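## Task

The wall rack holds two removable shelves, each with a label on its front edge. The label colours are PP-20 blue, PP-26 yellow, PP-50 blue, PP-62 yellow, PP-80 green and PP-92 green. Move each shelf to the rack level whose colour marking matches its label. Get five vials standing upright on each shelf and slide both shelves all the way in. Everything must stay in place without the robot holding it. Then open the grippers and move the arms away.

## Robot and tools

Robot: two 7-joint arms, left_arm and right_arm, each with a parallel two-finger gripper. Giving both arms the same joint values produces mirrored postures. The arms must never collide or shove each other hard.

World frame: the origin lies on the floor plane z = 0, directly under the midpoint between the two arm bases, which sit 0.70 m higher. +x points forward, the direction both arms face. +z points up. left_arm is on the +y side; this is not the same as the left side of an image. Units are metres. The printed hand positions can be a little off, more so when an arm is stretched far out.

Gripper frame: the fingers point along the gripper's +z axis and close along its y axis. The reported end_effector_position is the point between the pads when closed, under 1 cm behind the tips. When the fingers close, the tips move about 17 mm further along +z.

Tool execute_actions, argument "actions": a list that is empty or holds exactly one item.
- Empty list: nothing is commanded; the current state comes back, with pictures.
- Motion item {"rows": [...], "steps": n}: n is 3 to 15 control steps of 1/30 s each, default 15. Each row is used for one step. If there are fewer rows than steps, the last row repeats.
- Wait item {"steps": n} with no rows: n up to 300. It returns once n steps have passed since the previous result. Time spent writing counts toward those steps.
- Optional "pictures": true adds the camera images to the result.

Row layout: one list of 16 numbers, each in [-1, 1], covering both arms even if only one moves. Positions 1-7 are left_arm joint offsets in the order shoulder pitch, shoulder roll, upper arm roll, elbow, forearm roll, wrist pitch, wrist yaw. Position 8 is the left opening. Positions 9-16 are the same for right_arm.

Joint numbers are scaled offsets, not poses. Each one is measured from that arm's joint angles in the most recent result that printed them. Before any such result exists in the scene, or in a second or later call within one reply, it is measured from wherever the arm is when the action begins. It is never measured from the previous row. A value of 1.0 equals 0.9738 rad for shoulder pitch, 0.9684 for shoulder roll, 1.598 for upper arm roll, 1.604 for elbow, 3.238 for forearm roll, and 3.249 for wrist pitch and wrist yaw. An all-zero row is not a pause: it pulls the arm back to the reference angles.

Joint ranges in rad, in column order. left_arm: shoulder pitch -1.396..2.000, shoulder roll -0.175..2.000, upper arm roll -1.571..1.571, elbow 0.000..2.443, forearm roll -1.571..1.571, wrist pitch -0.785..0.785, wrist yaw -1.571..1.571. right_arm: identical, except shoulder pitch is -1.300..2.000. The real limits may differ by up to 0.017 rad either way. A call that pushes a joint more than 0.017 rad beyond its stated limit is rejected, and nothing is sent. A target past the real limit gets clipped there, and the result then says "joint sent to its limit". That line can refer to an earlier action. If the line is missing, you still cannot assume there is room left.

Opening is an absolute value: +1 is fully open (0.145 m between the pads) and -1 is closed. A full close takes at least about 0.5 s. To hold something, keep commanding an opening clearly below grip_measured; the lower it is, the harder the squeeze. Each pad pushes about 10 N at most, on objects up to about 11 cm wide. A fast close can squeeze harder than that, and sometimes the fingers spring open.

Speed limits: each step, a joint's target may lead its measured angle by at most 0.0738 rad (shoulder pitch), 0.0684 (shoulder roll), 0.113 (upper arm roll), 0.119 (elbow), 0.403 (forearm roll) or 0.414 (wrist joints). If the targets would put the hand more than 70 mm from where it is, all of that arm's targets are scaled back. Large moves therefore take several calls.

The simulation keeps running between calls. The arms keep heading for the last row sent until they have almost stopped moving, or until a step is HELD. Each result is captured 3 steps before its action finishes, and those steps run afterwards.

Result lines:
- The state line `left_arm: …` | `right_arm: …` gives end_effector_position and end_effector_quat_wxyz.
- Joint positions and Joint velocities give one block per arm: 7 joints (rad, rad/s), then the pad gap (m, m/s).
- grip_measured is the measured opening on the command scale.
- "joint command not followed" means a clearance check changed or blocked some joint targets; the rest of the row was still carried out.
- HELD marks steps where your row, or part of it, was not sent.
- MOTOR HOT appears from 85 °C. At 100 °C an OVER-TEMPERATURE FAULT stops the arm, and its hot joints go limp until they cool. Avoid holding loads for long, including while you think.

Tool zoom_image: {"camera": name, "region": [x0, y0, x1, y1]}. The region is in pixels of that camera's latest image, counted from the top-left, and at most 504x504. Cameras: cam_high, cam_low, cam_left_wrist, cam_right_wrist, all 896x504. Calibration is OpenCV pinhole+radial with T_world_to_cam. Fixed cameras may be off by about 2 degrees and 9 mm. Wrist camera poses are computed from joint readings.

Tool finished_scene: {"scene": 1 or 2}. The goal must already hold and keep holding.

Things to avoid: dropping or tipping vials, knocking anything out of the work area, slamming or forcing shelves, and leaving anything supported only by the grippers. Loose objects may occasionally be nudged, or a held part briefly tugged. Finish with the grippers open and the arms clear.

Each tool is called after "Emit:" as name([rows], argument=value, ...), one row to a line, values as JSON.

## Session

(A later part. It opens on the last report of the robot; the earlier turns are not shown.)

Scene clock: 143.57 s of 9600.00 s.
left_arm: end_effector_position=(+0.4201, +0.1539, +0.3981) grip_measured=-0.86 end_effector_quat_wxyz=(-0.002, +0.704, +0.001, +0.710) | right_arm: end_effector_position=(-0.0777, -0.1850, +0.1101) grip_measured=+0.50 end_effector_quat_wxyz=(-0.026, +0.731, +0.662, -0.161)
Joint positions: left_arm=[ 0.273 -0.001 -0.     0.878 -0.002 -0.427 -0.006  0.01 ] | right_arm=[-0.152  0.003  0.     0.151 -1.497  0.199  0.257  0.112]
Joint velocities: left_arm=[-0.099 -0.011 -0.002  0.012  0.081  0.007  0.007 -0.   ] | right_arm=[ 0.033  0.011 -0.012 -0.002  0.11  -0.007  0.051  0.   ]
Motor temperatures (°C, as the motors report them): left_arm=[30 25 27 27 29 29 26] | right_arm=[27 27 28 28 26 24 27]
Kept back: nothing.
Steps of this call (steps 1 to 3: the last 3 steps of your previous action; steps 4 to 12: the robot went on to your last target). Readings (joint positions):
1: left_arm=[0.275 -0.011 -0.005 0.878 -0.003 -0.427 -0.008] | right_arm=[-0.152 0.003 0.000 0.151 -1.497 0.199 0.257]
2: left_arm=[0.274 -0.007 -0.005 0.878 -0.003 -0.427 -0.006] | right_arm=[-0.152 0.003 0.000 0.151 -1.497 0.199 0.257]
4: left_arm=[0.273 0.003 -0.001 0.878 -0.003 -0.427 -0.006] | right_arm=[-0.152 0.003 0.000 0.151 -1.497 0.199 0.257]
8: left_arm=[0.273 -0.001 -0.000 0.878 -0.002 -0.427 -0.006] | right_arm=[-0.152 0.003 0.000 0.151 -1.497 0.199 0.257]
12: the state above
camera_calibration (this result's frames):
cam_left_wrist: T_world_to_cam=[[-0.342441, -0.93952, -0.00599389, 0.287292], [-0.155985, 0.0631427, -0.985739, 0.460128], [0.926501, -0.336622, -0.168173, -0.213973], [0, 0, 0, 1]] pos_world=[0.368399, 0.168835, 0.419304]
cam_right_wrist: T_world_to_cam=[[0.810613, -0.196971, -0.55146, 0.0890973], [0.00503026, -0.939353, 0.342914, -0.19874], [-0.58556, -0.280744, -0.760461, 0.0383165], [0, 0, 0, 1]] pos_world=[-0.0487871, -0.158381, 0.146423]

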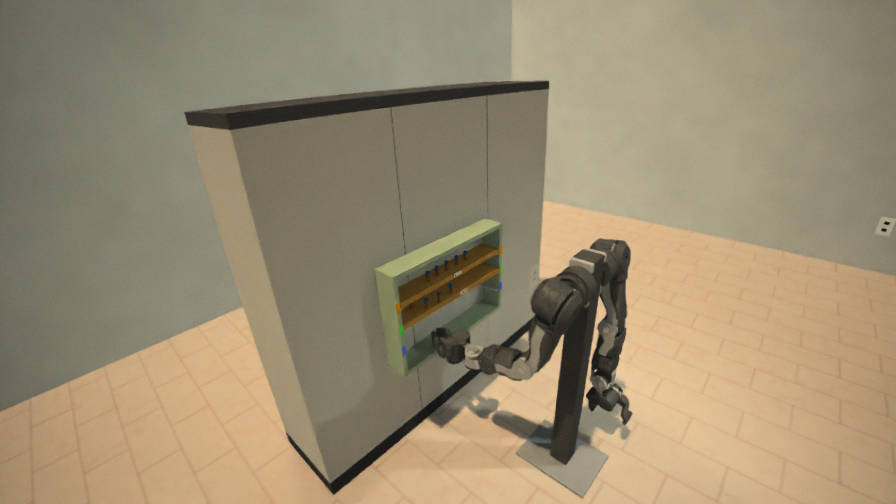

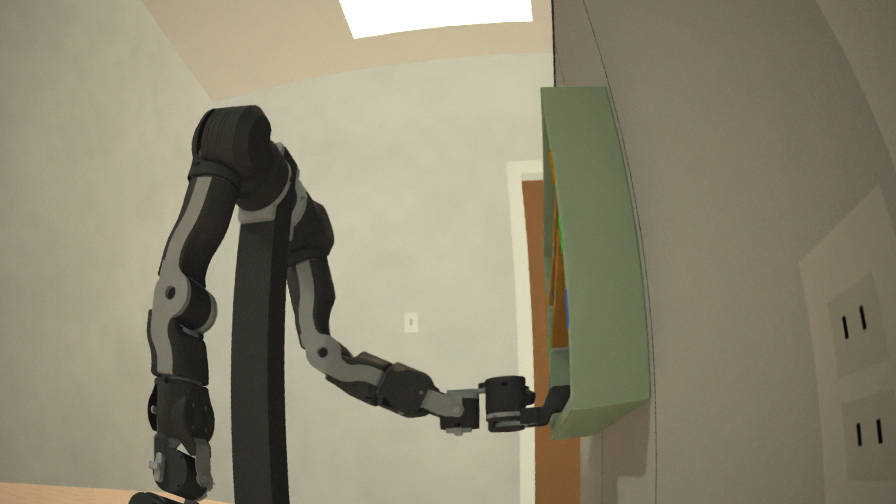

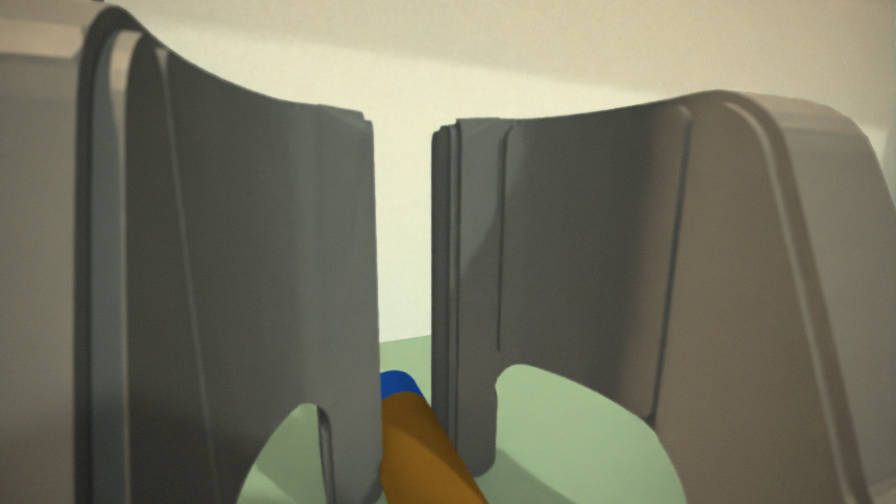

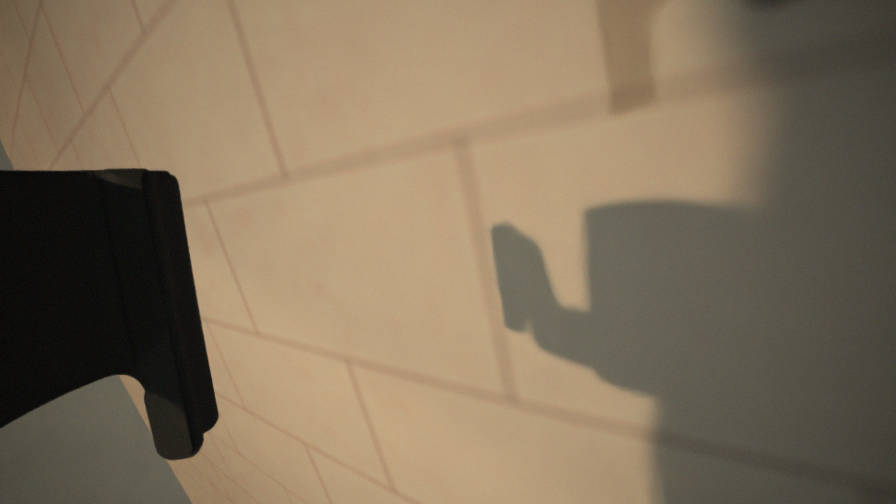

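Emit:
execute_actions([
  {"rows":[[0,0,0,0,0,0,0,-0.9,0,0,0,0,0,0,0,0.5],[0,0,0,0,0,0,0,-0.85,0,0,0,0,0,0,0,0.5],[0,0,0,0,0,0,0,-0.82,0,0,0,0,0,0,0,0.5],[0,0,0,0,0,0,0,-0.72,0,0,0,0,0,0,0,0.5],[0,0,0,0,0,0,0,-0.72,0,0,0,0,0,0,0,0.5],[-0.01,0,0,0.04,0,0.035,0,-0.72,0,0,0,0,0,0,0,0.5],[-0.015,0,0,0.08,0,0.07,0,-0.72,0,0,0,0,0,0,0,0.5],[-0.015,0,0,0.11,0,0.105,0,-0.72,0,0,0,0,0,0,0,0.5],[-0.01,0,0,0.14,0,0.15,0,-0.72,0,0,0,0,0,0,0,0.5],[0,0,0,0.16,0,0.19,0,-0.72,0,0,0,0,0,0,0,0.5],[0.02,0,0,0.176,0,0.235,0,-0.72,0,0,0,0,0,0,0,0.5],[0.06,0,0,0.176,0,0.28,0,-0.72,0,0,0,0,0,0,0,0.5],[0.11,0,0,0.17,0,0.32,0,-0.72,0,0,0,0,0,0,0,0.5],[0.16,0,0,0.16,0,0.36,0,-0.72,0,0,0,0,0,0,0,0.5],[0.2,0,0,0.153,0,0.371,0,-0.72,0,0,0,0,0,0,0,0.5]]},
])

Emit:
execute_actions([
  {"steps":20},
])

Emit:
execute_actions([
  {"rows":[[0,0,0,0,0,0,0,-0.78,0,0,0,0,0,0,0,0.5],[0,0,0,0,0,0,0,-0.84,0,0,0,0,0,0,0,0.5],[0,0,0,0,0,0,0,-0.9,0,0,0,0,0,0,0,0.5],[0,0,0,0,0,0,0,-1,0,0,0,0,0,0,0,0.5]],"steps":10},
], pictures=true)

Emit:
execute_actions([
  {"rows":[[-0.02,0,0,0.03,0,0,0,-1,0,0,0,0,0,0,0,0.5],[-0.07,0,0,0.07,0,0,0,-1,0,0,0,0,0,0,0,0.5],[-0.13,0,0,0.115,0,0,0,-1,0,0,0,0,0,0,0,0.5],[-0.2,0,0,0.165,0,0,0,-1,0,0,0,0,0,0,0,0.5],[-0.27,0,0,0.21,0,0,0,-1,0,0,0,0,0,0,0,0.5],[-0.34,0,0,0.255,0,0,0,-1,0,0,0,0,0,0,0,0.5],[-0.41,0,-0.04,0.3,0,0,0,-1,0,0,0,0,0,0,0,0.5],[-0.48,0,-0.09,0.327,0,0,0,-1,0,0,0,0,0,0,0,0.5],[-0.55,0,-0.14,0.327,0,0,0,-1,0,0,0,0,0,0,0,0.5],[-0.585,0,-0.188,0.327,0,0,0,-1,0,0,0,0,0,0,0,0.5],[-0.585,0,-0.188,0.327,0,0,0,-1,0,0,0,0,0,0,0,0.5],[-0.585,0,-0.188,0.327,0,-0.479,0,-1,0,0,0,0,0,0,0,0.5]]},
])

Emit:
execute_actions([
  {"steps":25},
], pictures=true)

Scene clock: 144.50 s of 9600.00 s.
left_arm: end_effector_position=(+0.4363, +0.1542, +0.4086) grip_measured=-0.72 end_effector_quat_wxyz=(-0.003, +0.831, +0.001, +0.556) | right_arm: end_effector_position=(-0.0777, -0.1850, +0.1101) grip_measured=+0.50 end_effector_quat_wxyz=(-0.026, +0.731, +0.662, -0.161)
Joint positions: left_arm=[ 0.326 -0.001 -0.     1.164 -0.002  0.31  -0.006  0.021] | right_arm=[-0.152  0.003  0.     0.151 -1.497  0.199  0.257  0.112]
Joint velocities: left_arm=[ 0.956  0.055 -0.007 -0.134  0.051  3.495  0.007 -0.   ] | right_arm=[-0.011  0.055 -0.002 -0.002 -0.066 -0.007 -0.081 -0.   ]
Motor temperatures (°C, as the motors report them): left_arm=[30 25 27 27 29 29 26] | right_arm=[27 27 28 28 26 24 27]
Steps of this call (steps 1 to 15: the robot went on to your last target; step 16: nothing new was sent; steps 17 to 28: the first 12 steps of this action). Readings (joint positions):
17: left_arm=[0.273 -0.001 -0.000 0.878 -0.002 -0.427 -0.006] | right_arm=[-0.152 0.003 0.000 0.151 -1.497 0.199 0.257]
18: left_arm=[0.273 -0.001 -0.000 0.878 -0.002 -0.427 -0.006] | right_arm=[-0.152 0.003 0.000 0.151 -1.497 0.199 0.257]
20: left_arm=[0.273 -0.001 -0.000 0.878 -0.002 -0.427 -0.006] | right_arm=[-0.152 0.003 0.000 0.151 -1.497 0.199 0.257]
24: left_arm=[0.247 -0.001 -0.000 1.043 -0.002 -0.201 -0.006] | right_arm=[-0.152 0.003 0.000 0.151 -1.497 0.199 0.257]
28: the state above

Scene clock: 145.17 s of 9600.00 s.
left_arm: end_effector_position=(+0.4337, +0.1543, +0.3944) grip_measured=-0.72 end_effector_quat_wxyz=(-0.004, +0.917, +0.001, +0.398) | right_arm: end_effector_position=(-0.0777, -0.1850, +0.1101) grip_measured=+0.50 end_effector_quat_wxyz=(-0.026, +0.731, +0.662, -0.161)
Joint positions: left_arm=[ 0.469 -0.001 -0.     1.126 -0.002  0.776 -0.006  0.021] | right_arm=[-0.152  0.003  0.     0.151 -1.497  0.199  0.257  0.112]
Joint velocities: left_arm=[ 0.011 -0.011  0.017  0.017 -0.081 -0.051 -0.037  0.   ] | right_arm=[ 0.011 -0.011 -0.007  0.007  0.051  0.066  0.022 -0.   ]
Motor temperatures (°C, as the motors report them): left_arm=[30 25 27 27 29 29 26] | right_arm=[27 27 28 28 26 24 27]
Kept back: nothing.
Steps of this call (steps 1 to 3: the last 3 steps of your previous action; steps 4 to 20: the robot went on to your last target). Readings (joint positions):
1: left_arm=[0.368 -0.001 -0.000 1.152 -0.002 0.449 -0.006] | right_arm=[-0.152 0.003 0.000 0.151 -1.497 0.199 0.257]
2: left_arm=[0.418 -0.001 -0.000 1.135 -0.002 0.585 -0.006] | right_arm=[-0.152 0.003 0.000 0.151 -1.497 0.199 0.257]
4: left_arm=[0.492 -0.001 -0.000 1.130 -0.002 0.719 -0.006] | right_arm=[-0.152 0.003 0.000 0.151 -1.497 0.199 0.257]
8: left_arm=[0.461 -0.001 -0.000 1.126 -0.002 0.755 -0.006] | right_arm=[-0.152 0.003 0.000 0.151 -1.497 0.199 0.257]
20: the state above

Scene clock: 145.40 s of 9600.00 s.
left_arm: end_effector_position=(+0.4337, +0.1543, +0.3944) grip_measured=-0.87 end_effector_quat_wxyz=(-0.004, +0.917, +0.001, +0.398) | right_arm: end_effector_position=(-0.0777, -0.1850, +0.1101) grip_measured=+0.50 end_effector_quat_wxyz=(-0.026, +0.731, +0.662, -0.161)
Joint positions: left_arm=[ 0.469 -0.001 -0.     1.126 -0.002  0.776 -0.006  0.01 ] | right_arm=[-0.152  0.003  0.     0.151 -1.497  0.199  0.257  0.112]
Joint velocities: left_arm=[ 0.033 -0.011 -0.002  0.007  0.007 -0.022  0.022 -0.   ] | right_arm=[-0.033 -0.077 -0.002  0.002 -0.022 -0.022  0.007  0.   ]
Motor temperatures (°C, as the motors report them): left_arm=[30 25 27 27 29 29 26] | right_arm=[27 27 28 28 26 24 27]
Steps of this call (steps 1 to 7: the first 7 steps of this action). Readings (joint positions):
1: left_arm=[0.469 -0.001 -0.000 1.126 -0.002 0.776 -0.006] | right_arm=[-0.152 0.003 0.000 0.151 -1.497 0.199 0.257]
2: left_arm=[0.469 -0.001 -0.000 1.126 -0.002 0.776 -0.006] | right_arm=[-0.152 0.003 0.000 0.151 -1.497 0.199 0.257]
4: left_arm=[0.469 -0.001 -0.000 1.126 -0.002 0.776 -0.006] | right_arm=[-0.152 0.003 0.000 0.151 -1.497 0.199 0.257]
7: the state above
camera_calibration (this result's frames):
cam_left_wrist: T_world_to_cam=[[-0.251115, -0.940341, 0.229564, 0.15994], [-0.79173, 0.0630958, -0.607604, 0.585166], [0.55687, -0.334331, -0.760341, 0.166442], [0, 0, 0, 1]] pos_world=[0.41077, 0.169124, 0.445385]
cam_right_wrist: T_world_to_cam=[[0.810613, -0.196971, -0.55146, 0.0890973], [0.00503026, -0.939353, 0.342914, -0.19874], [-0.58556, -0.280744, -0.760461, 0.0383165], [0, 0, 0, 1]] pos_world=[-0.0487871, -0.158381, 0.146423]

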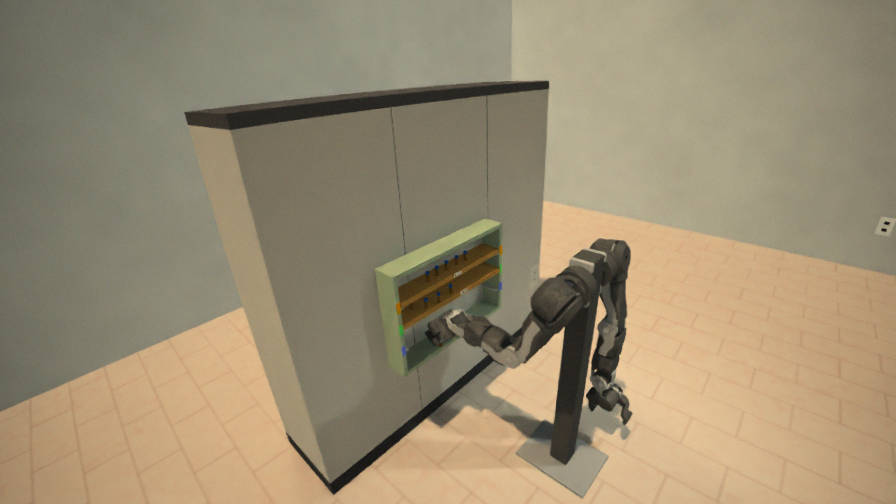

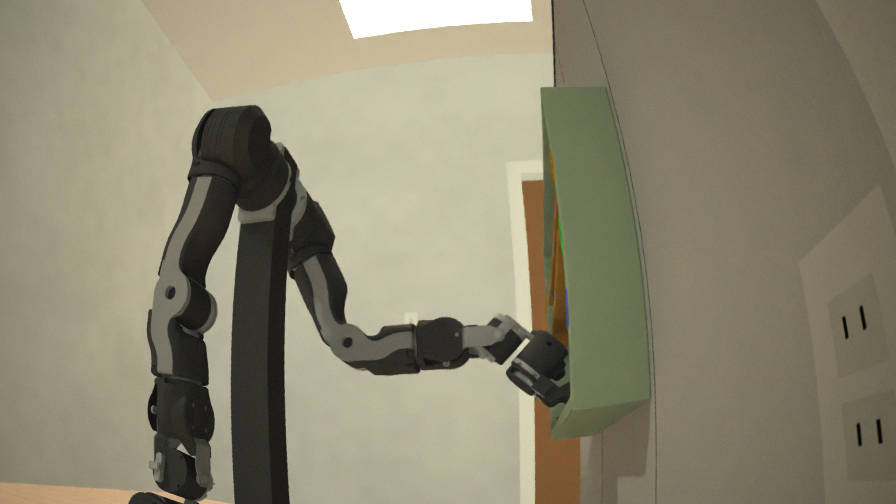

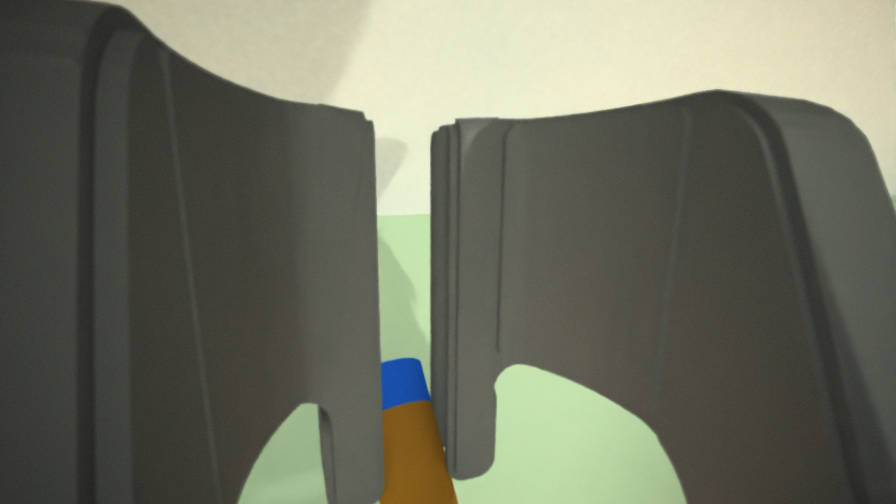

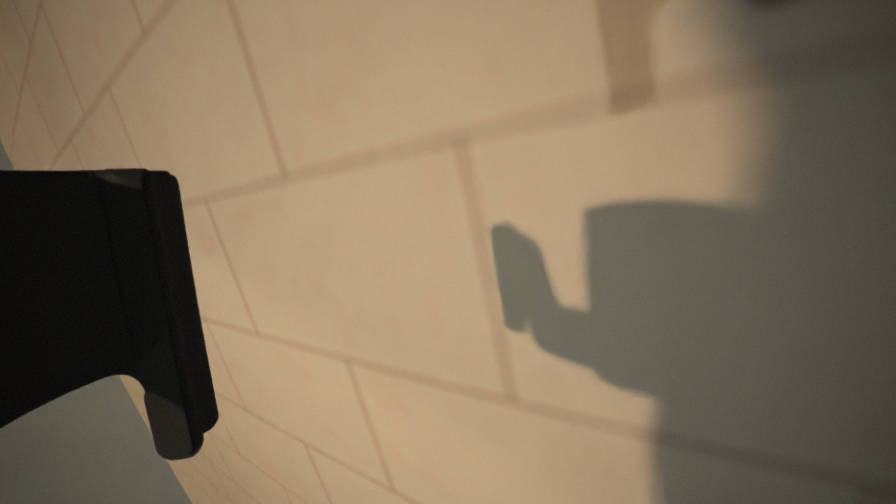

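Scene clock: 145.90 s of 9600.00 s.
left_arm: end_effector_position=(+0.2782, +0.0310, +0.3508) grip_measured=-0.87 end_effector_quat_wxyz=(+0.104, +0.910, -0.138, +0.376) | right_arm: end_effector_position=(-0.0777, -0.1850, +0.1101) grip_measured=+0.50 end_effector_quat_wxyz=(-0.026, +0.731, +0.662, -0.161)
Joint positions: left_arm=[-0.145 -0.021 -0.333  1.632  0.01   0.705  0.013  0.01 ] | right_arm=[-0.152  0.003  0.     0.151 -1.497  0.199  0.257  0.112]
Joint velocities: left_arm=[ 0.275  0.538  0.335 -0.056 -0.022 -2.161  0.037 -0.   ] | right_arm=[-0.055 -0.011 -0.012 -0.012 -0.051 -0.022 -0.037 -0.   ]
Motor temperatures (°C, as the motors report them): left_arm=[30 25 27 27 29 29 26] | right_arm=[27 27 28 28 26 24 27]
Steps of this call (steps 1 to 3: the last 3 steps of your previous action; steps 4 to 15: the first 12 steps of this action, its rows measured from where the robot was after step 3). Readings (joint positions):
3: left_arm=[0.469 -0.001 -0.000 1.126 -0.002 0.776 -0.006] | right_arm=[-0.152 0.003 0.000 0.151 -1.497 0.199 0.257]
4: left_arm=[0.454 -0.001 -0.000 1.157 -0.003 0.776 -0.006] | right_arm=[-0.152 0.003 0.000 0.151 -1.497 0.199 0.257]
5: left_arm=[0.414 -0.001 -0.000 1.230 -0.003 0.775 -0.006] | right_arm=[-0.152 0.003 0.000 0.151 -1.497 0.199 0.257]
7: left_arm=[0.293 -0.001 -0.000 1.387 -0.003 0.771 -0.006] | right_arm=[-0.152 0.003 0.000 0.151 -1.497 0.199 0.257]
11: left_arm=[0.019 0.022 -0.113 1.647 -0.012 0.775 -0.019] | right_arm=[-0.152 0.003 0.000 0.151 -1.497 0.199 0.257]
15: the state above

Scene clock: 146.73 s of 9600.00 s.
left_arm: end_effector_position=(+0.2994, +0.0586, +0.5875) grip_measured=-0.87 end_effector_quat_wxyz=(+0.141, +0.391, -0.043, +0.908) | right_arm: end_effector_position=(-0.0777, -0.1850, +0.1101) grip_measured=+0.50 end_effector_quat_wxyz=(-0.026, +0.731, +0.662, -0.161)
Joint positions: left_arm=[-0.1   -0.    -0.3    1.652 -0.002 -0.777 -0.007  0.01 ] | right_arm=[-0.152  0.003  0.     0.151 -1.497  0.199  0.257  0.112]
Joint velocities: left_arm=[-0.033  0.011  0.007  0.002  0.022 -0.007  0.007 -0.   ] | right_arm=[-0.055 -0.033 -0.012 -0.022  0.007  0.022 -0.022 -0.   ]
Motor temperatures (°C, as the motors report them): left_arm=[30 25 27 27 29 29 26] | right_arm=[27 27 28 28 26 24 27]
Kept back: nothing.
Steps of this call (steps 1 to 3: the last 3 steps of your previous action; steps 4 to 25: the robot went on to your last target). Readings (joint positions):
1: left_arm=[-0.128 0.001 -0.312 1.633 0.006 0.561 0.010] | right_arm=[-0.152 0.003 0.000 0.151 -1.497 0.199 0.257]
2: left_arm=[-0.102 0.012 -0.290 1.638 -0.000 0.379 -0.001] | right_arm=[-0.152 0.003 0.000 0.151 -1.497 0.199 0.257]
4: left_arm=[-0.084 0.001 -0.291 1.658 -0.002 -0.004 -0.010] | right_arm=[-0.152 0.003 0.000 0.151 -1.497 0.199 0.257]
8: left_arm=[-0.103 -0.000 -0.302 1.652 -0.003 -0.669 -0.007] | right_arm=[-0.152 0.003 0.000 0.151 -1.497 0.199 0.257]
25: the state above
camera_calibration (this result's frames):
cam_left_wrist: T_world_to_cam=[[-0.512831, -0.832309, -0.210394, 0.322459], [0.547687, -0.128468, -0.826762, 0.341142], [0.661092, -0.53922, 0.521727, -0.416395], [0, 0, 0, 1]] pos_world=[0.253804, 0.0876834, 0.567131]
cam_right_wrist: T_world_to_cam=[[0.810613, -0.196971, -0.55146, 0.0890973], [0.00503026, -0.939353, 0.342914, -0.19874], [-0.58556, -0.280744, -0.760461, 0.0383165], [0, 0, 0, 1]] pos_world=[-0.0487871, -0.158381, 0.146423]

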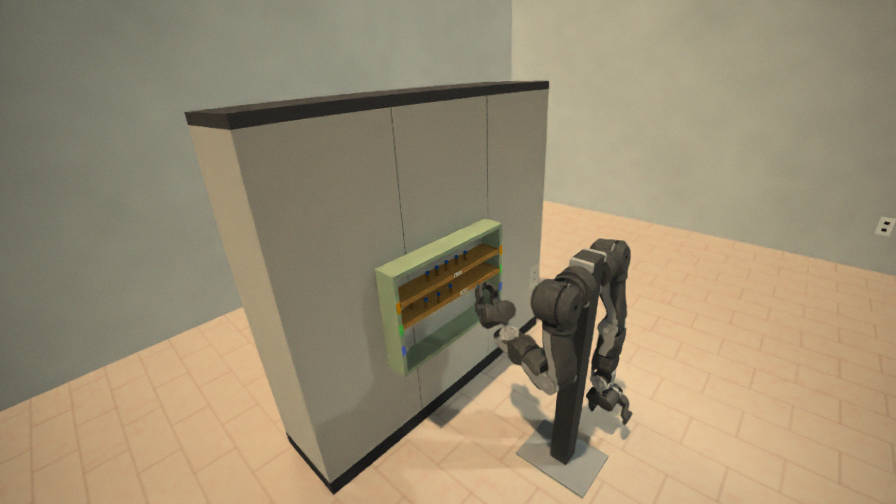

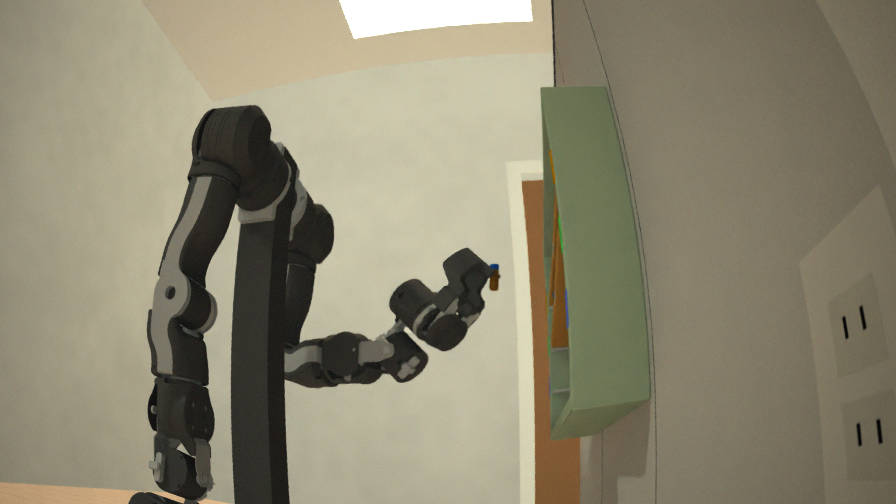

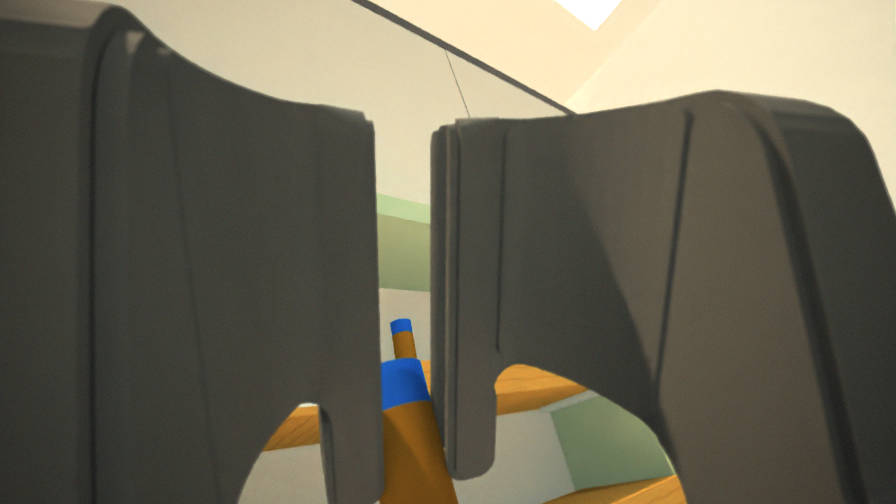

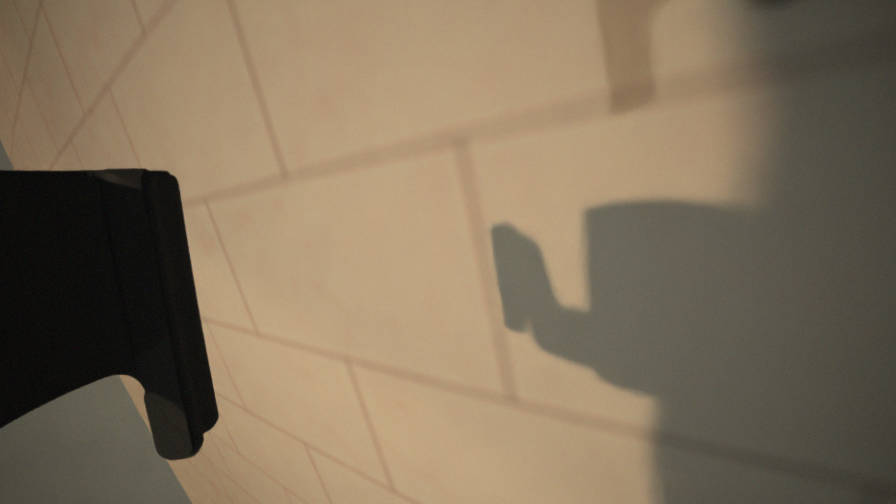

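Emit:
execute_actions([
  {"rows":[[0.02,-0.01,0,-0.012,0,0,0,-1,0,0,0,0,0,0,0,0.5],[0.04,-0.02,0,-0.025,0,0,0,-1,0,0,0,0,0,0,0,0.5],[0.075,-0.03,0,-0.046,0,0,0,-1,0,0,0,0,0,0,0,0.5],[0.11,-0.04,0,-0.067,0,0,0,-1,0,0,0,0,0,0,0,0.5],[0.145,-0.05,0,-0.088,0,0,0,-1,0,0,0,0,0,0,0,0.5],[0.18,-0.05,0,-0.109,0,0,0,-1,0,0,0,0,0,0,0,0.5],[0.21,-0.05,0,-0.129,0,0,0,-1,0,0,0,0,0,0,0,0.5],[0.24,-0.05,0,-0.15,0,0,0,-1,0,0,0,0,0,0,0,0.5],[0.27,-0.05,0,-0.172,0,0,0,-1,0,0,0,0,0,0,0,0.5],[0.3,-0.05,0,-0.194,0,0,0,-1,0,0,0,0,0,0,0,0.5],[0.33,-0.05,0,-0.216,0,0,0,-1,0,0,0,0,0,0,0,0.5],[0.355,-0.05,0,-0.236,0,0,0,-1,0,0,0,0,0,0,0,0.5],[0.375,-0.05,0,-0.251,0,0,0,-1,0,0,0,0,0,0,0,0.5],[0.39,-0.05,0,-0.262,0,0,0,-1,0,0,0,0,0,0,0,0.5],[0.41,-0.05,0,-0.275,0,0,0,-1,0,0,0,0,0,0,0,0.5]]},
])

Emit:
execute_actions([
  {"steps":12},
])

Emit:
execute_actions([
  {"rows":[[-0.004,0,0,0,0,0,0,-1,0,0,0,0,0,0,0,0.5],[-0.008,0,0,0,0,0,0,-1,0,0,0,0,0,0,0,0.5],[-0.012,0,0,0,0,0,0,-1,0,0,0,0,0,0,0,0.5],[-0.016,0,0,0,0,0,0,-1,0,0,0,0,0,0,0,0.5],[-0.02,0,0,0,0,0,0,-1,0,0,0,0,0,0,0,0.5]],"steps":12},
], pictures=true)

Scene clock: 147.47 s of 9600.00 s.
left_arm: end_effector_position=(+0.3755, +0.0399, +0.5826) grip_measured=-0.87 end_effector_quat_wxyz=(+0.131, +0.402, -0.072, +0.903) | right_arm: end_effector_position=(-0.0777, -0.1850, +0.1101) grip_measured=+0.50 end_effector_quat_wxyz=(-0.026, +0.731, +0.662, -0.161)
Joint positions: left_arm=[ 0.244 -0.049 -0.301  1.278 -0.002 -0.775 -0.007  0.01 ] | right_arm=[-0.152  0.003  0.     0.151 -1.497  0.199  0.257  0.112]
Joint velocities: left_arm=[ 0.648 -0.055  0.022 -0.759 -0.022  0.183 -0.095 -0.   ] | right_arm=[-0.077  0.055 -0.012 -0.032 -0.007  0.007 -0.022 -0.   ]
Motor temperatures (°C, as the motors report them): left_arm=[30 25 27 27 29 29 26] | right_arm=[27 27 28 28 26 24 27]
Steps of this call (steps 1 to 10: the robot went on to your last target; steps 11 to 22: the first 12 steps of this action). Readings (joint positions):
11: left_arm=[-0.092 -0.005 -0.300 1.640 -0.002 -0.779 -0.007] | right_arm=[-0.152 0.003 0.000 0.151 -1.497 0.199 0.257]
12: left_arm=[-0.070 -0.015 -0.300 1.615 -0.002 -0.778 -0.007] | right_arm=[-0.152 0.003 0.000 0.151 -1.497 0.199 0.257]
14: left_arm=[0.003 -0.039 -0.300 1.549 -0.002 -0.777 -0.007] | right_arm=[-0.152 0.003 0.000 0.151 -1.497 0.199 0.257]
18: left_arm=[0.134 -0.051 -0.301 1.419 -0.003 -0.777 -0.007] | right_arm=[-0.152 0.003 0.000 0.151 -1.497 0.199 0.257]
22: the state above

Scene clock: 147.87 s of 9600.00 s.
left_arm: end_effector_position=(+0.3886, +0.0390, +0.5815) grip_measured=-0.87 end_effector_quat_wxyz=(+0.126, +0.407, -0.080, +0.901) | right_arm: end_effector_position=(-0.0777, -0.1850, +0.1101) grip_measured=+0.50 end_effector_quat_wxyz=(-0.026, +0.731, +0.662, -0.161)
Joint positions: left_arm=[ 0.301 -0.049 -0.3    1.21  -0.002 -0.776 -0.007  0.01 ] | right_arm=[-0.152  0.003  0.     0.151 -1.497  0.199  0.257  0.112]
Joint velocities: left_arm=[-0.011  0.011 -0.007  0.002 -0.022 -0.037  0.007 -0.   ] | right_arm=[-0.121 -0.011 -0.002  0.022 -0.051 -0.037 -0.022 -0.   ]
Motor temperatures (°C, as the motors report them): left_arm=[30 25 27 27 29 29 26] | right_arm=[27 27 28 28 26 24 27]
Kept back: nothing.
Steps of this call (steps 1 to 3: the last 3 steps of your previous action; steps 4 to 12: the robot went on to your last target). Readings (joint positions):
1: left_arm=[0.266 -0.049 -0.301 1.254 -0.002 -0.775 -0.007] | right_arm=[-0.152 0.003 0.000 0.151 -1.497 0.199 0.257]
2: left_arm=[0.281 -0.049 -0.301 1.237 -0.002 -0.775 -0.007] | right_arm=[-0.152 0.003 0.000 0.151 -1.497 0.199 0.257]
4: left_arm=[0.301 -0.049 -0.300 1.210 -0.002 -0.775 -0.007] | right_arm=[-0.152 0.003 0.000 0.151 -1.497 0.199 0.257]
8: left_arm=[0.301 -0.049 -0.300 1.210 -0.002 -0.776 -0.007] | right_arm=[-0.152 0.003 0.000 0.151 -1.497 0.199 0.257]
12: the state above

Scene clock: 148.17 s of 9600.00 s.
left_arm: end_effector_position=(+0.3858, +0.0391, +0.5742) grip_measured=-0.87 end_effector_quat_wxyz=(+0.127, +0.414, -0.078, +0.898) | right_arm: end_effector_position=(-0.0777, -0.1850, +0.1101) grip_measured=+0.50 end_effector_quat_wxyz=(-0.026, +0.731, +0.662, -0.161)
Joint positions: left_arm=[ 0.281 -0.049 -0.3    1.21  -0.002 -0.779 -0.007  0.01 ] | right_arm=[-0.152  0.003  0.     0.151 -1.497  0.199  0.257  0.112]
Joint velocities: left_arm=[-0.055 -0.011  0.007 -0.007  0.022  0.037 -0.037 -0.   ] | right_arm=[ 0.099 -0.033 -0.002  0.002  0.007 -0.007 -0.051 -0.   ]
Motor temperatures (°C, as the motors report them): left_arm=[30 25 27 27 29 29 26] | right_arm=[27 27 28 28 26 24 27]
Steps of this call (steps 1 to 9: the first 9 steps of this action). Readings (joint positions):
1: left_arm=[0.300 -0.049 -0.300 1.210 -0.002 -0.776 -0.007] | right_arm=[-0.152 0.003 0.000 0.151 -1.497 0.199 0.257]
2: left_arm=[0.297 -0.049 -0.300 1.210 -0.002 -0.776 -0.007] | right_arm=[-0.152 0.003 0.000 0.151 -1.497 0.199 0.257]
4: left_arm=[0.287 -0.049 -0.300 1.210 -0.002 -0.776 -0.007] | right_arm=[-0.152 0.003 0.000 0.151 -1.497 0.199 0.257]
8: left_arm=[0.281 -0.049 -0.300 1.210 -0.002 -0.779 -0.007] | right_arm=[-0.152 0.003 0.000 0.151 -1.497 0.199 0.257]
9: the state above
camera_calibration (this result's frames):
cam_left_wrist: T_world_to_cam=[[-0.524102, -0.811508, -0.258402, 0.378788], [0.515237, -0.0605382, -0.854907, 0.306348], [0.67812, -0.581197, 0.449847, -0.440745], [0, 0, 0, 1]] pos_world=[0.33956, 0.0697754, 0.558047]
cam_right_wrist: T_world_to_cam=[[0.810613, -0.196971, -0.55146, 0.0890973], [0.00503026, -0.939353, 0.342914, -0.19874], [-0.58556, -0.280744, -0.760461, 0.0383165], [0, 0, 0, 1]] pos_world=[-0.0487871, -0.158381, 0.146423]

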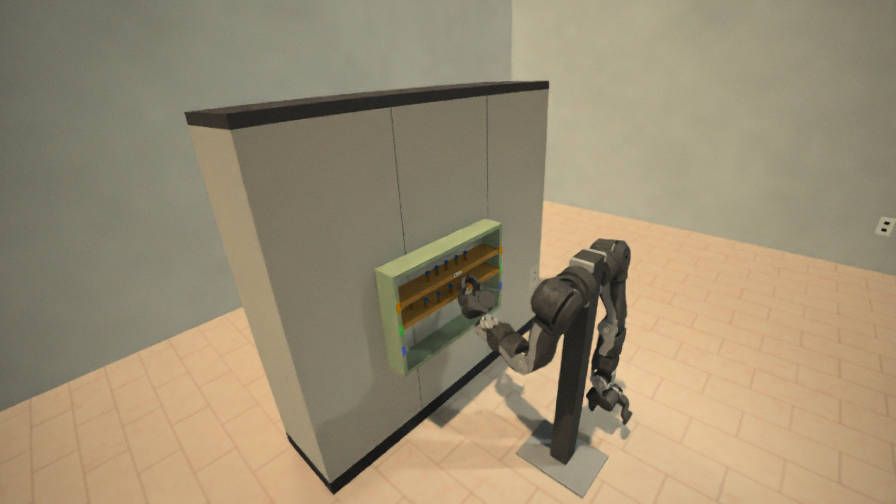

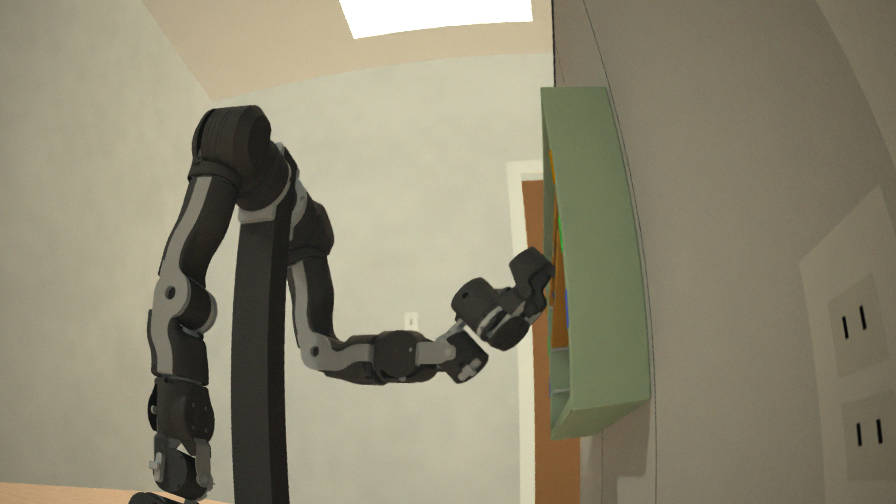

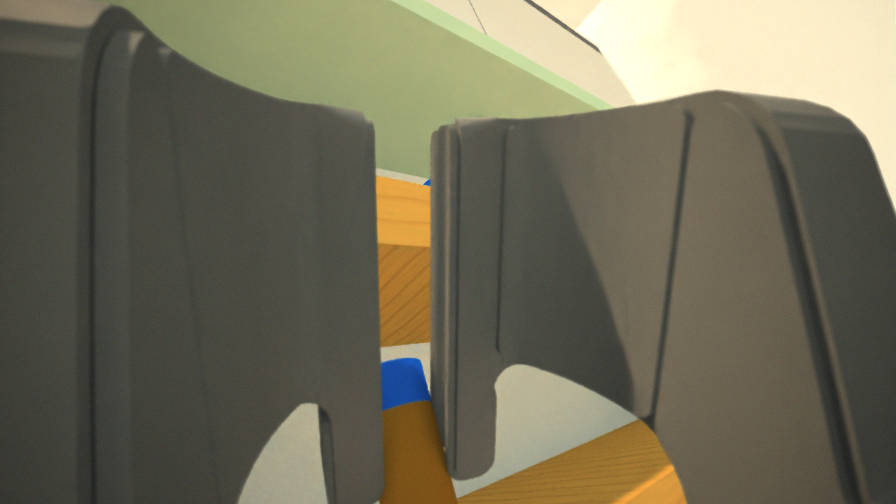

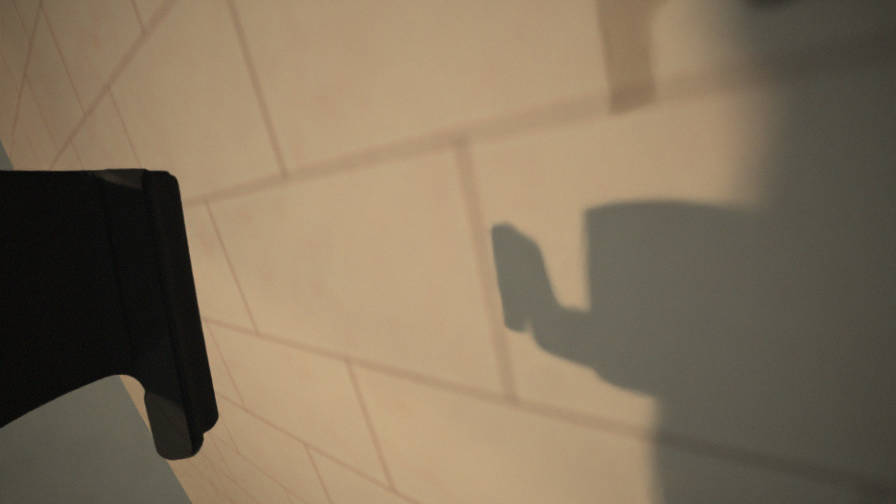

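Emit:
execute_actions([
  {"rows":[[0.008,0,0,0,0,0,0,-1,0,0,0,0,0,0,0,0.5],[0.016,0,0,-0.004,0,0,0,-1,0,0,0,0,0,0,0,0.5],[0.026,0,0,-0.011,0,0,0,-1,0,0,0,0,0,0,0,0.5],[0.036,0,0,-0.018,0,0,0,-1,0,0,0,0,0,0,0,0.5],[0.046,0,0,-0.025,0,0,0,-1,0,0,0,0,0,0,0,0.5],[0.054,0,0,-0.032,0,0,0,-1,0,0,0,0,0,0,0,0.5],[0.054,0,0,-0.032,0,0,0,-1,0,0,0,0,0,0,0,0.5],[0.05,0,0,-0.032,0,0,0,-1,0,0,0,0,0,0,0,0.5],[0.046,0,0,-0.032,0,0,0,-1,0,0,0,0,0,0,0,0.5],[0.042,0,0,-0.032,0,0,0,-1,0,0,0,0,0,0,0,0.5]]},
])

Emit:
execute_actions([
  {"steps":6},
])

Scene clock: 148.77 s of 9600.00 s.
left_arm: end_effector_position=(+0.3945, +0.0387, +0.5744) grip_measured=-0.87 end_effector_quat_wxyz=(+0.123, +0.415, -0.084, +0.898) | right_arm: end_effector_position=(-0.0777, -0.1850, +0.1101) grip_measured=+0.50 end_effector_quat_wxyz=(-0.026, +0.731, +0.662, -0.161)
Joint positions: left_arm=[ 0.322 -0.049 -0.3    1.162 -0.002 -0.785 -0.007  0.01 ] | right_arm=[-0.152  0.003  0.     0.151 -1.497  0.199  0.257  0.112]
Joint velocities: left_arm=[ 0.033 -0.011  0.012  0.002 -0.037  0.037  0.007 -0.   ] | right_arm=[-0.033  0.033 -0.012 -0.022  0.022  0.037  0.066 -0.   ]
Motor temperatures (°C, as the motors report them): left_arm=[30 25 27 27 29 29 26] | right_arm=[27 27 28 28 26 24 27]
Steps of this call (steps 1 to 3: the last 3 steps of your previous action; steps 4 to 6: the robot went on to your last target; steps 7 to 18: the first 12 steps of this action). Readings (joint positions):
7: left_arm=[0.283 -0.049 -0.300 1.210 -0.002 -0.780 -0.007] | right_arm=[-0.152 0.003 0.000 0.151 -1.497 0.199 0.257]
8: left_arm=[0.289 -0.049 -0.300 1.207 -0.002 -0.780 -0.007] | right_arm=[-0.152 0.003 0.000 0.151 -1.497 0.199 0.257]
10: left_arm=[0.314 -0.049 -0.300 1.186 -0.002 -0.780 -0.007] | right_arm=[-0.152 0.003 0.000 0.151 -1.497 0.199 0.257]
14: left_arm=[0.334 -0.049 -0.300 1.162 -0.002 -0.781 -0.007] | right_arm=[-0.152 0.003 0.000 0.151 -1.497 0.199 0.257]
18: the state above

Scene clock: 148.97 s of 9600.00 s.
left_arm: end_effector_position=(+0.3945, +0.0387, +0.5744) grip_measured=-0.87 end_effector_quat_wxyz=(+0.123, +0.415, -0.084, +0.898) | right_arm: end_effector_position=(-0.0777, -0.1850, +0.1101) grip_measured=+0.50 end_effector_quat_wxyz=(-0.026, +0.731, +0.662, -0.161)
Joint positions: left_arm=[ 0.322 -0.049 -0.3    1.162 -0.002 -0.785 -0.007  0.01 ] | right_arm=[-0.152  0.003  0.     0.151 -1.497  0.199  0.257  0.112]
Joint velocities: left_arm=[-0.011  0.033 -0.002 -0.002  0.081 -0.037 -0.022 -0.   ] | right_arm=[-0.121 -0.055  0.002  0.002 -0.007  0.022 -0.022  0.   ]
Motor temperatures (°C, as the motors report them): left_arm=[30 25 27 27 29 29 26] | right_arm=[27 27 28 28 26 24 27]
Kept back: nothing.
Steps of this call (steps 1 to 3: the last 3 steps of your previous action; steps 4 to 6: the robot went on to your last target). Readings (joint positions):
1: left_arm=[0.322 -0.049 -0.300 1.162 -0.002 -0.785 -0.007] | right_arm=[-0.152 0.003 0.000 0.151 -1.497 0.199 0.257]
2: left_arm=[0.322 -0.049 -0.300 1.162 -0.002 -0.785 -0.007] | right_arm=[-0.152 0.003 0.000 0.151 -1.497 0.199 0.257]
4: left_arm=[0.322 -0.049 -0.300 1.162 -0.002 -0.785 -0.007] | right_arm=[-0.152 0.003 0.000 0.151 -1.497 0.199 0.257]
6: the state above

Emit:
execute_actions([
  {"rows":[[0,0,0,0,0,0,0,-0.9,0,0,0,0,0,0,0,0.5],[0,0,0,0,0,0,0,-0.86,0,0,0,0,0,0,0,0.5],[0,0,0,0,0,0,0,-0.84,0,0,0,0,0,0,0,0.5],[0,0,0,0,0,0,0,-0.8,0,0,0,0,0,0,0,0.5],[0,0,0,0,0,0,0,-0.68,0,0,0,0,0,0,0,0.5],[0,0,0,0,0,0,0,-0.62,0,0,0,0,0,0,0,0.5],[0,0,0,0,0,0,0,-0.62,0,0,0,0,0,0,0,0.5],[-0.02,0,0,0.015,0,0,0,-0.62,0,0,0,0,0,0,0,0.5],[-0.06,0,0,0.045,0,0,0,-0.62,0,0,0,0,0,0,0,0.5],[-0.12,0,0,0.09,0,0,0,-0.62,0,0,0,0,0,0,0,0.5],[-0.18,0,0,0.13,0,0,0,-0.62,0,0,0,0,0,0,0,0.5],[-0.24,0,0,0.17,0,0,0,-0.62,0,0,0,0,0,0,0,0.5],[-0.3,0,0,0.21,0,0,0,-0.62,0,0,0,0,0,0,0,0.5],[-0.37,0,0,0.26,0,0.03,0,-0.3,0,0,0,0,0,0,0,0.5],[-0.6,0,0.3,0.36,0,0.13,0,1,0,0,0,0,0,0,0,0.5]]},
])

Emit:
execute_actions([
  {"steps":22},
], pictures=true)

Emit:
zoom_image(camera="cam_high", region=[370,215,520,345])

Scene clock: 149.60 s of 9600.00 s.
left_arm: end_effector_position=(+0.3420, +0.0445, +0.5762) grip_measured=-0.62 end_effector_quat_wxyz=(+0.141, +0.404, -0.049, +0.903) | right_arm: end_effector_position=(-0.0777, -0.1850, +0.1101) grip_measured=+0.50 end_effector_quat_wxyz=(-0.026, +0.731, +0.662, -0.161)
Joint positions: left_arm=[ 0.084 -0.049 -0.3    1.425 -0.002 -0.784 -0.007  0.029] | right_arm=[-0.152  0.003  0.     0.151 -1.497  0.199  0.257  0.112]
Joint velocities: left_arm=[-1.681 -0.011 -0.032  1.336 -0.037 -0.3   -0.022  0.   ] | right_arm=[-0.055 -0.033 -0.012  0.002 -0.007  0.022 -0.037  0.   ]
Motor temperatures (°C, as the motors report them): left_arm=[30 25 27 27 29 28 26] | right_arm=[27 27 28 28 26 24 27]
Steps of this call (steps 1 to 7: the robot went on to your last target; steps 8 to 19: the first 12 steps of this action). Readings (joint positions):
8: left_arm=[0.322 -0.049 -0.300 1.162 -0.002 -0.785 -0.007] | right_arm=[-0.152 0.003 0.000 0.151 -1.497 0.199 0.257]
9: left_arm=[0.322 -0.049 -0.300 1.162 -0.002 -0.785 -0.007] | right_arm=[-0.152 0.003 0.000 0.151 -1.497 0.199 0.257]
11: left_arm=[0.322 -0.049 -0.300 1.162 -0.002 -0.785 -0.007] | right_arm=[-0.152 0.003 0.000 0.151 -1.497 0.199 0.257]
15: left_arm=[0.312 -0.048 -0.300 1.177 -0.002 -0.783 -0.007] | right_arm=[-0.152 0.003 0.000 0.151 -1.497 0.199 0.257]
19: the state above

Scene clock: 150.33 s of 9600.00 s.
left_arm: end_effector_position=(+0.3090, +0.2132, +0.5061) grip_measured=+1.00 end_effector_quat_wxyz=(-0.077, +0.605, +0.058, +0.791) | right_arm: end_effector_position=(-0.0777, -0.1850, +0.1101) grip_measured=+0.50 end_effector_quat_wxyz=(-0.026, +0.731, +0.662, -0.161)
Joint positions: left_arm=[-0.264 -0.048  0.18   1.741 -0.002 -0.363 -0.008  0.145] | right_arm=[-0.152  0.003  0.     0.151 -1.497  0.199  0.257  0.112]
Joint velocities: left_arm=[ 0.011 -0.011  0.012  0.007 -0.066  0.051 -0.007 -0.   ] | right_arm=[-0.033  0.055 -0.007  0.007 -0.022 -0.022  0.051  0.   ]
Motor temperatures (°C, as the motors report them): left_arm=[30 25 27 27 29 28 26] | right_arm=[27 27 28 28 26 24 27]
Kept back: nothing.
Steps of this call (steps 1 to 3: the last 3 steps of your previous action; steps 4 to 22: the robot went on to your last target). Readings (joint positions):
1: left_arm=[0.023 -0.049 -0.301 1.481 -0.003 -0.782 -0.007] | right_arm=[-0.152 0.003 0.000 0.151 -1.497 0.199 0.257]
2: left_arm=[-0.041 -0.048 -0.300 1.558 -0.003 -0.741 -0.007] | right_arm=[-0.152 0.003 0.000 0.151 -1.497 0.199 0.257]
4: left_arm=[-0.170 -0.068 -0.147 1.741 -0.011 -0.511 0.007] | right_arm=[-0.152 0.003 0.000 0.151 -1.497 0.199 0.257]
8: left_arm=[-0.288 -0.035 0.210 1.722 0.002 -0.363 -0.021] | right_arm=[-0.152 0.003 0.000 0.151 -1.497 0.199 0.257]
22: the state above
camera_calibration (this result's frames):
cam_left_wrist: T_world_to_cam=[[-0.14719, -0.984623, -0.0940857, 0.299516], [0.0862553, 0.0819818, -0.992894, 0.470231], [0.98534, -0.15426, 0.0728621, -0.251989], [0, 0, 0, 1]] pos_world=[0.251821, 0.217488, 0.51343]
cam_right_wrist: T_world_to_cam=[[0.810613, -0.196971, -0.55146, 0.0890973], [0.00503026, -0.939353, 0.342914, -0.19874], [-0.58556, -0.280744, -0.760461, 0.0383165], [0, 0, 0, 1]] pos_world=[-0.0487871, -0.158381, 0.146423]

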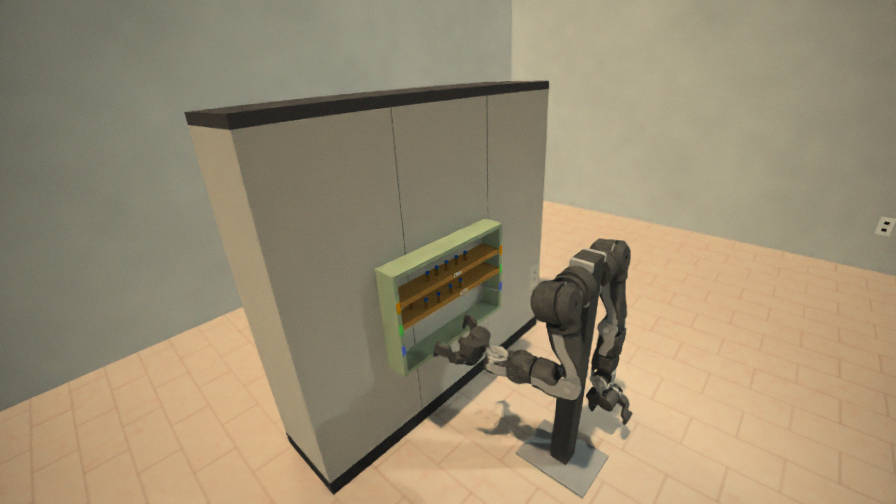

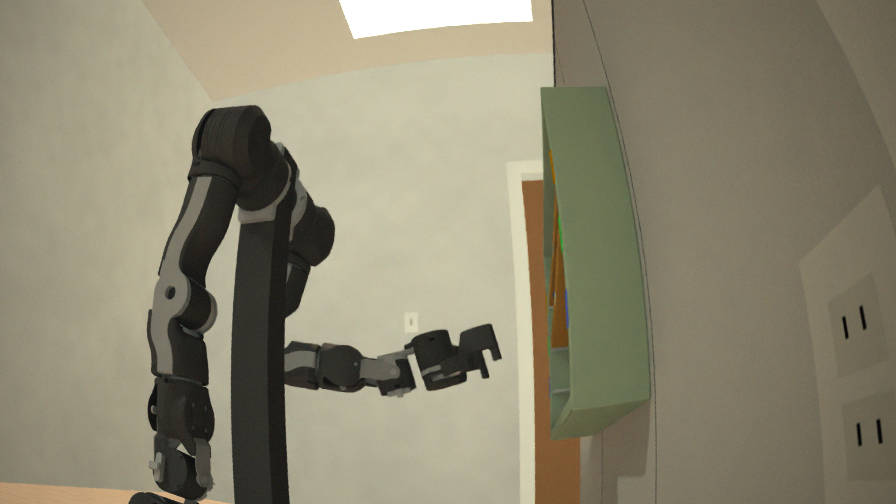

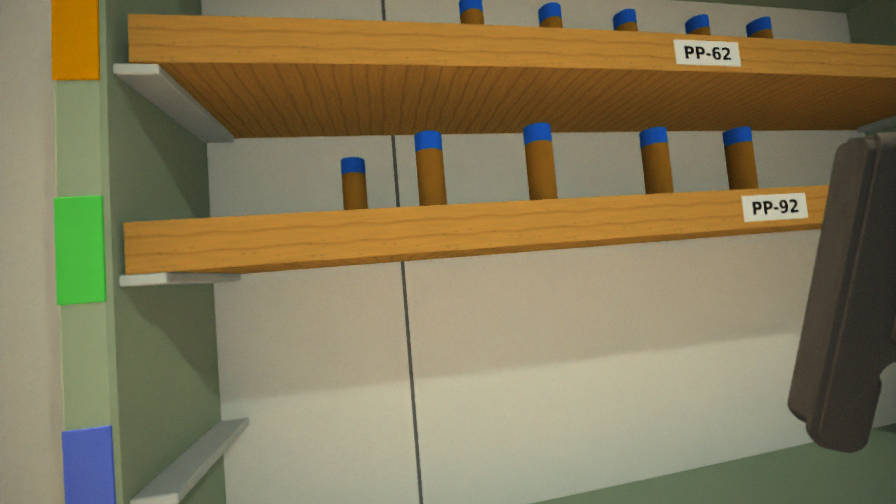

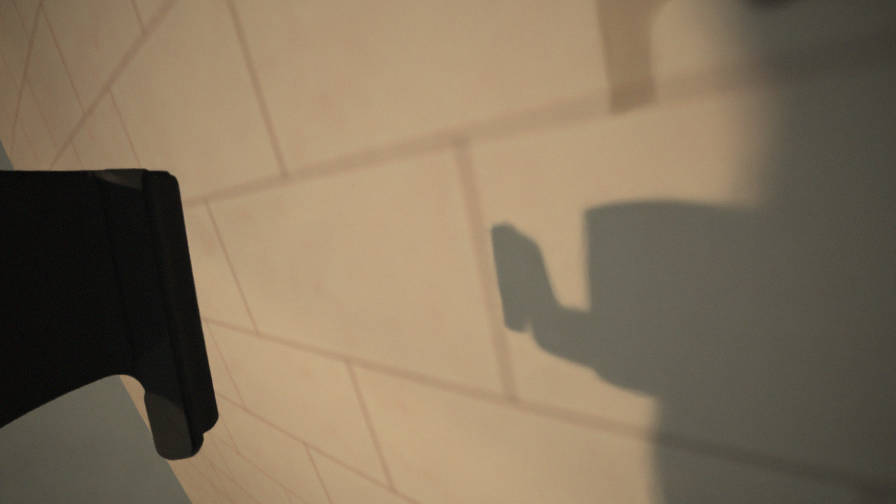

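Region (370, 215, 520, 345) of cam_high's 896x504 image, scaled by 3.360, with more detail than that image has; it fills the top 437 rows of this view, and the rest is white.

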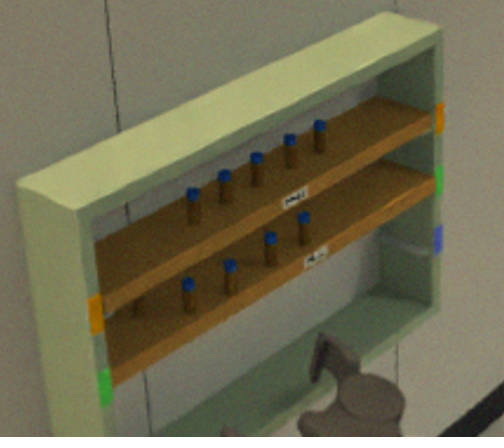

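Emit:
finished_scene(scene=2)

The scene is finished: the task was done.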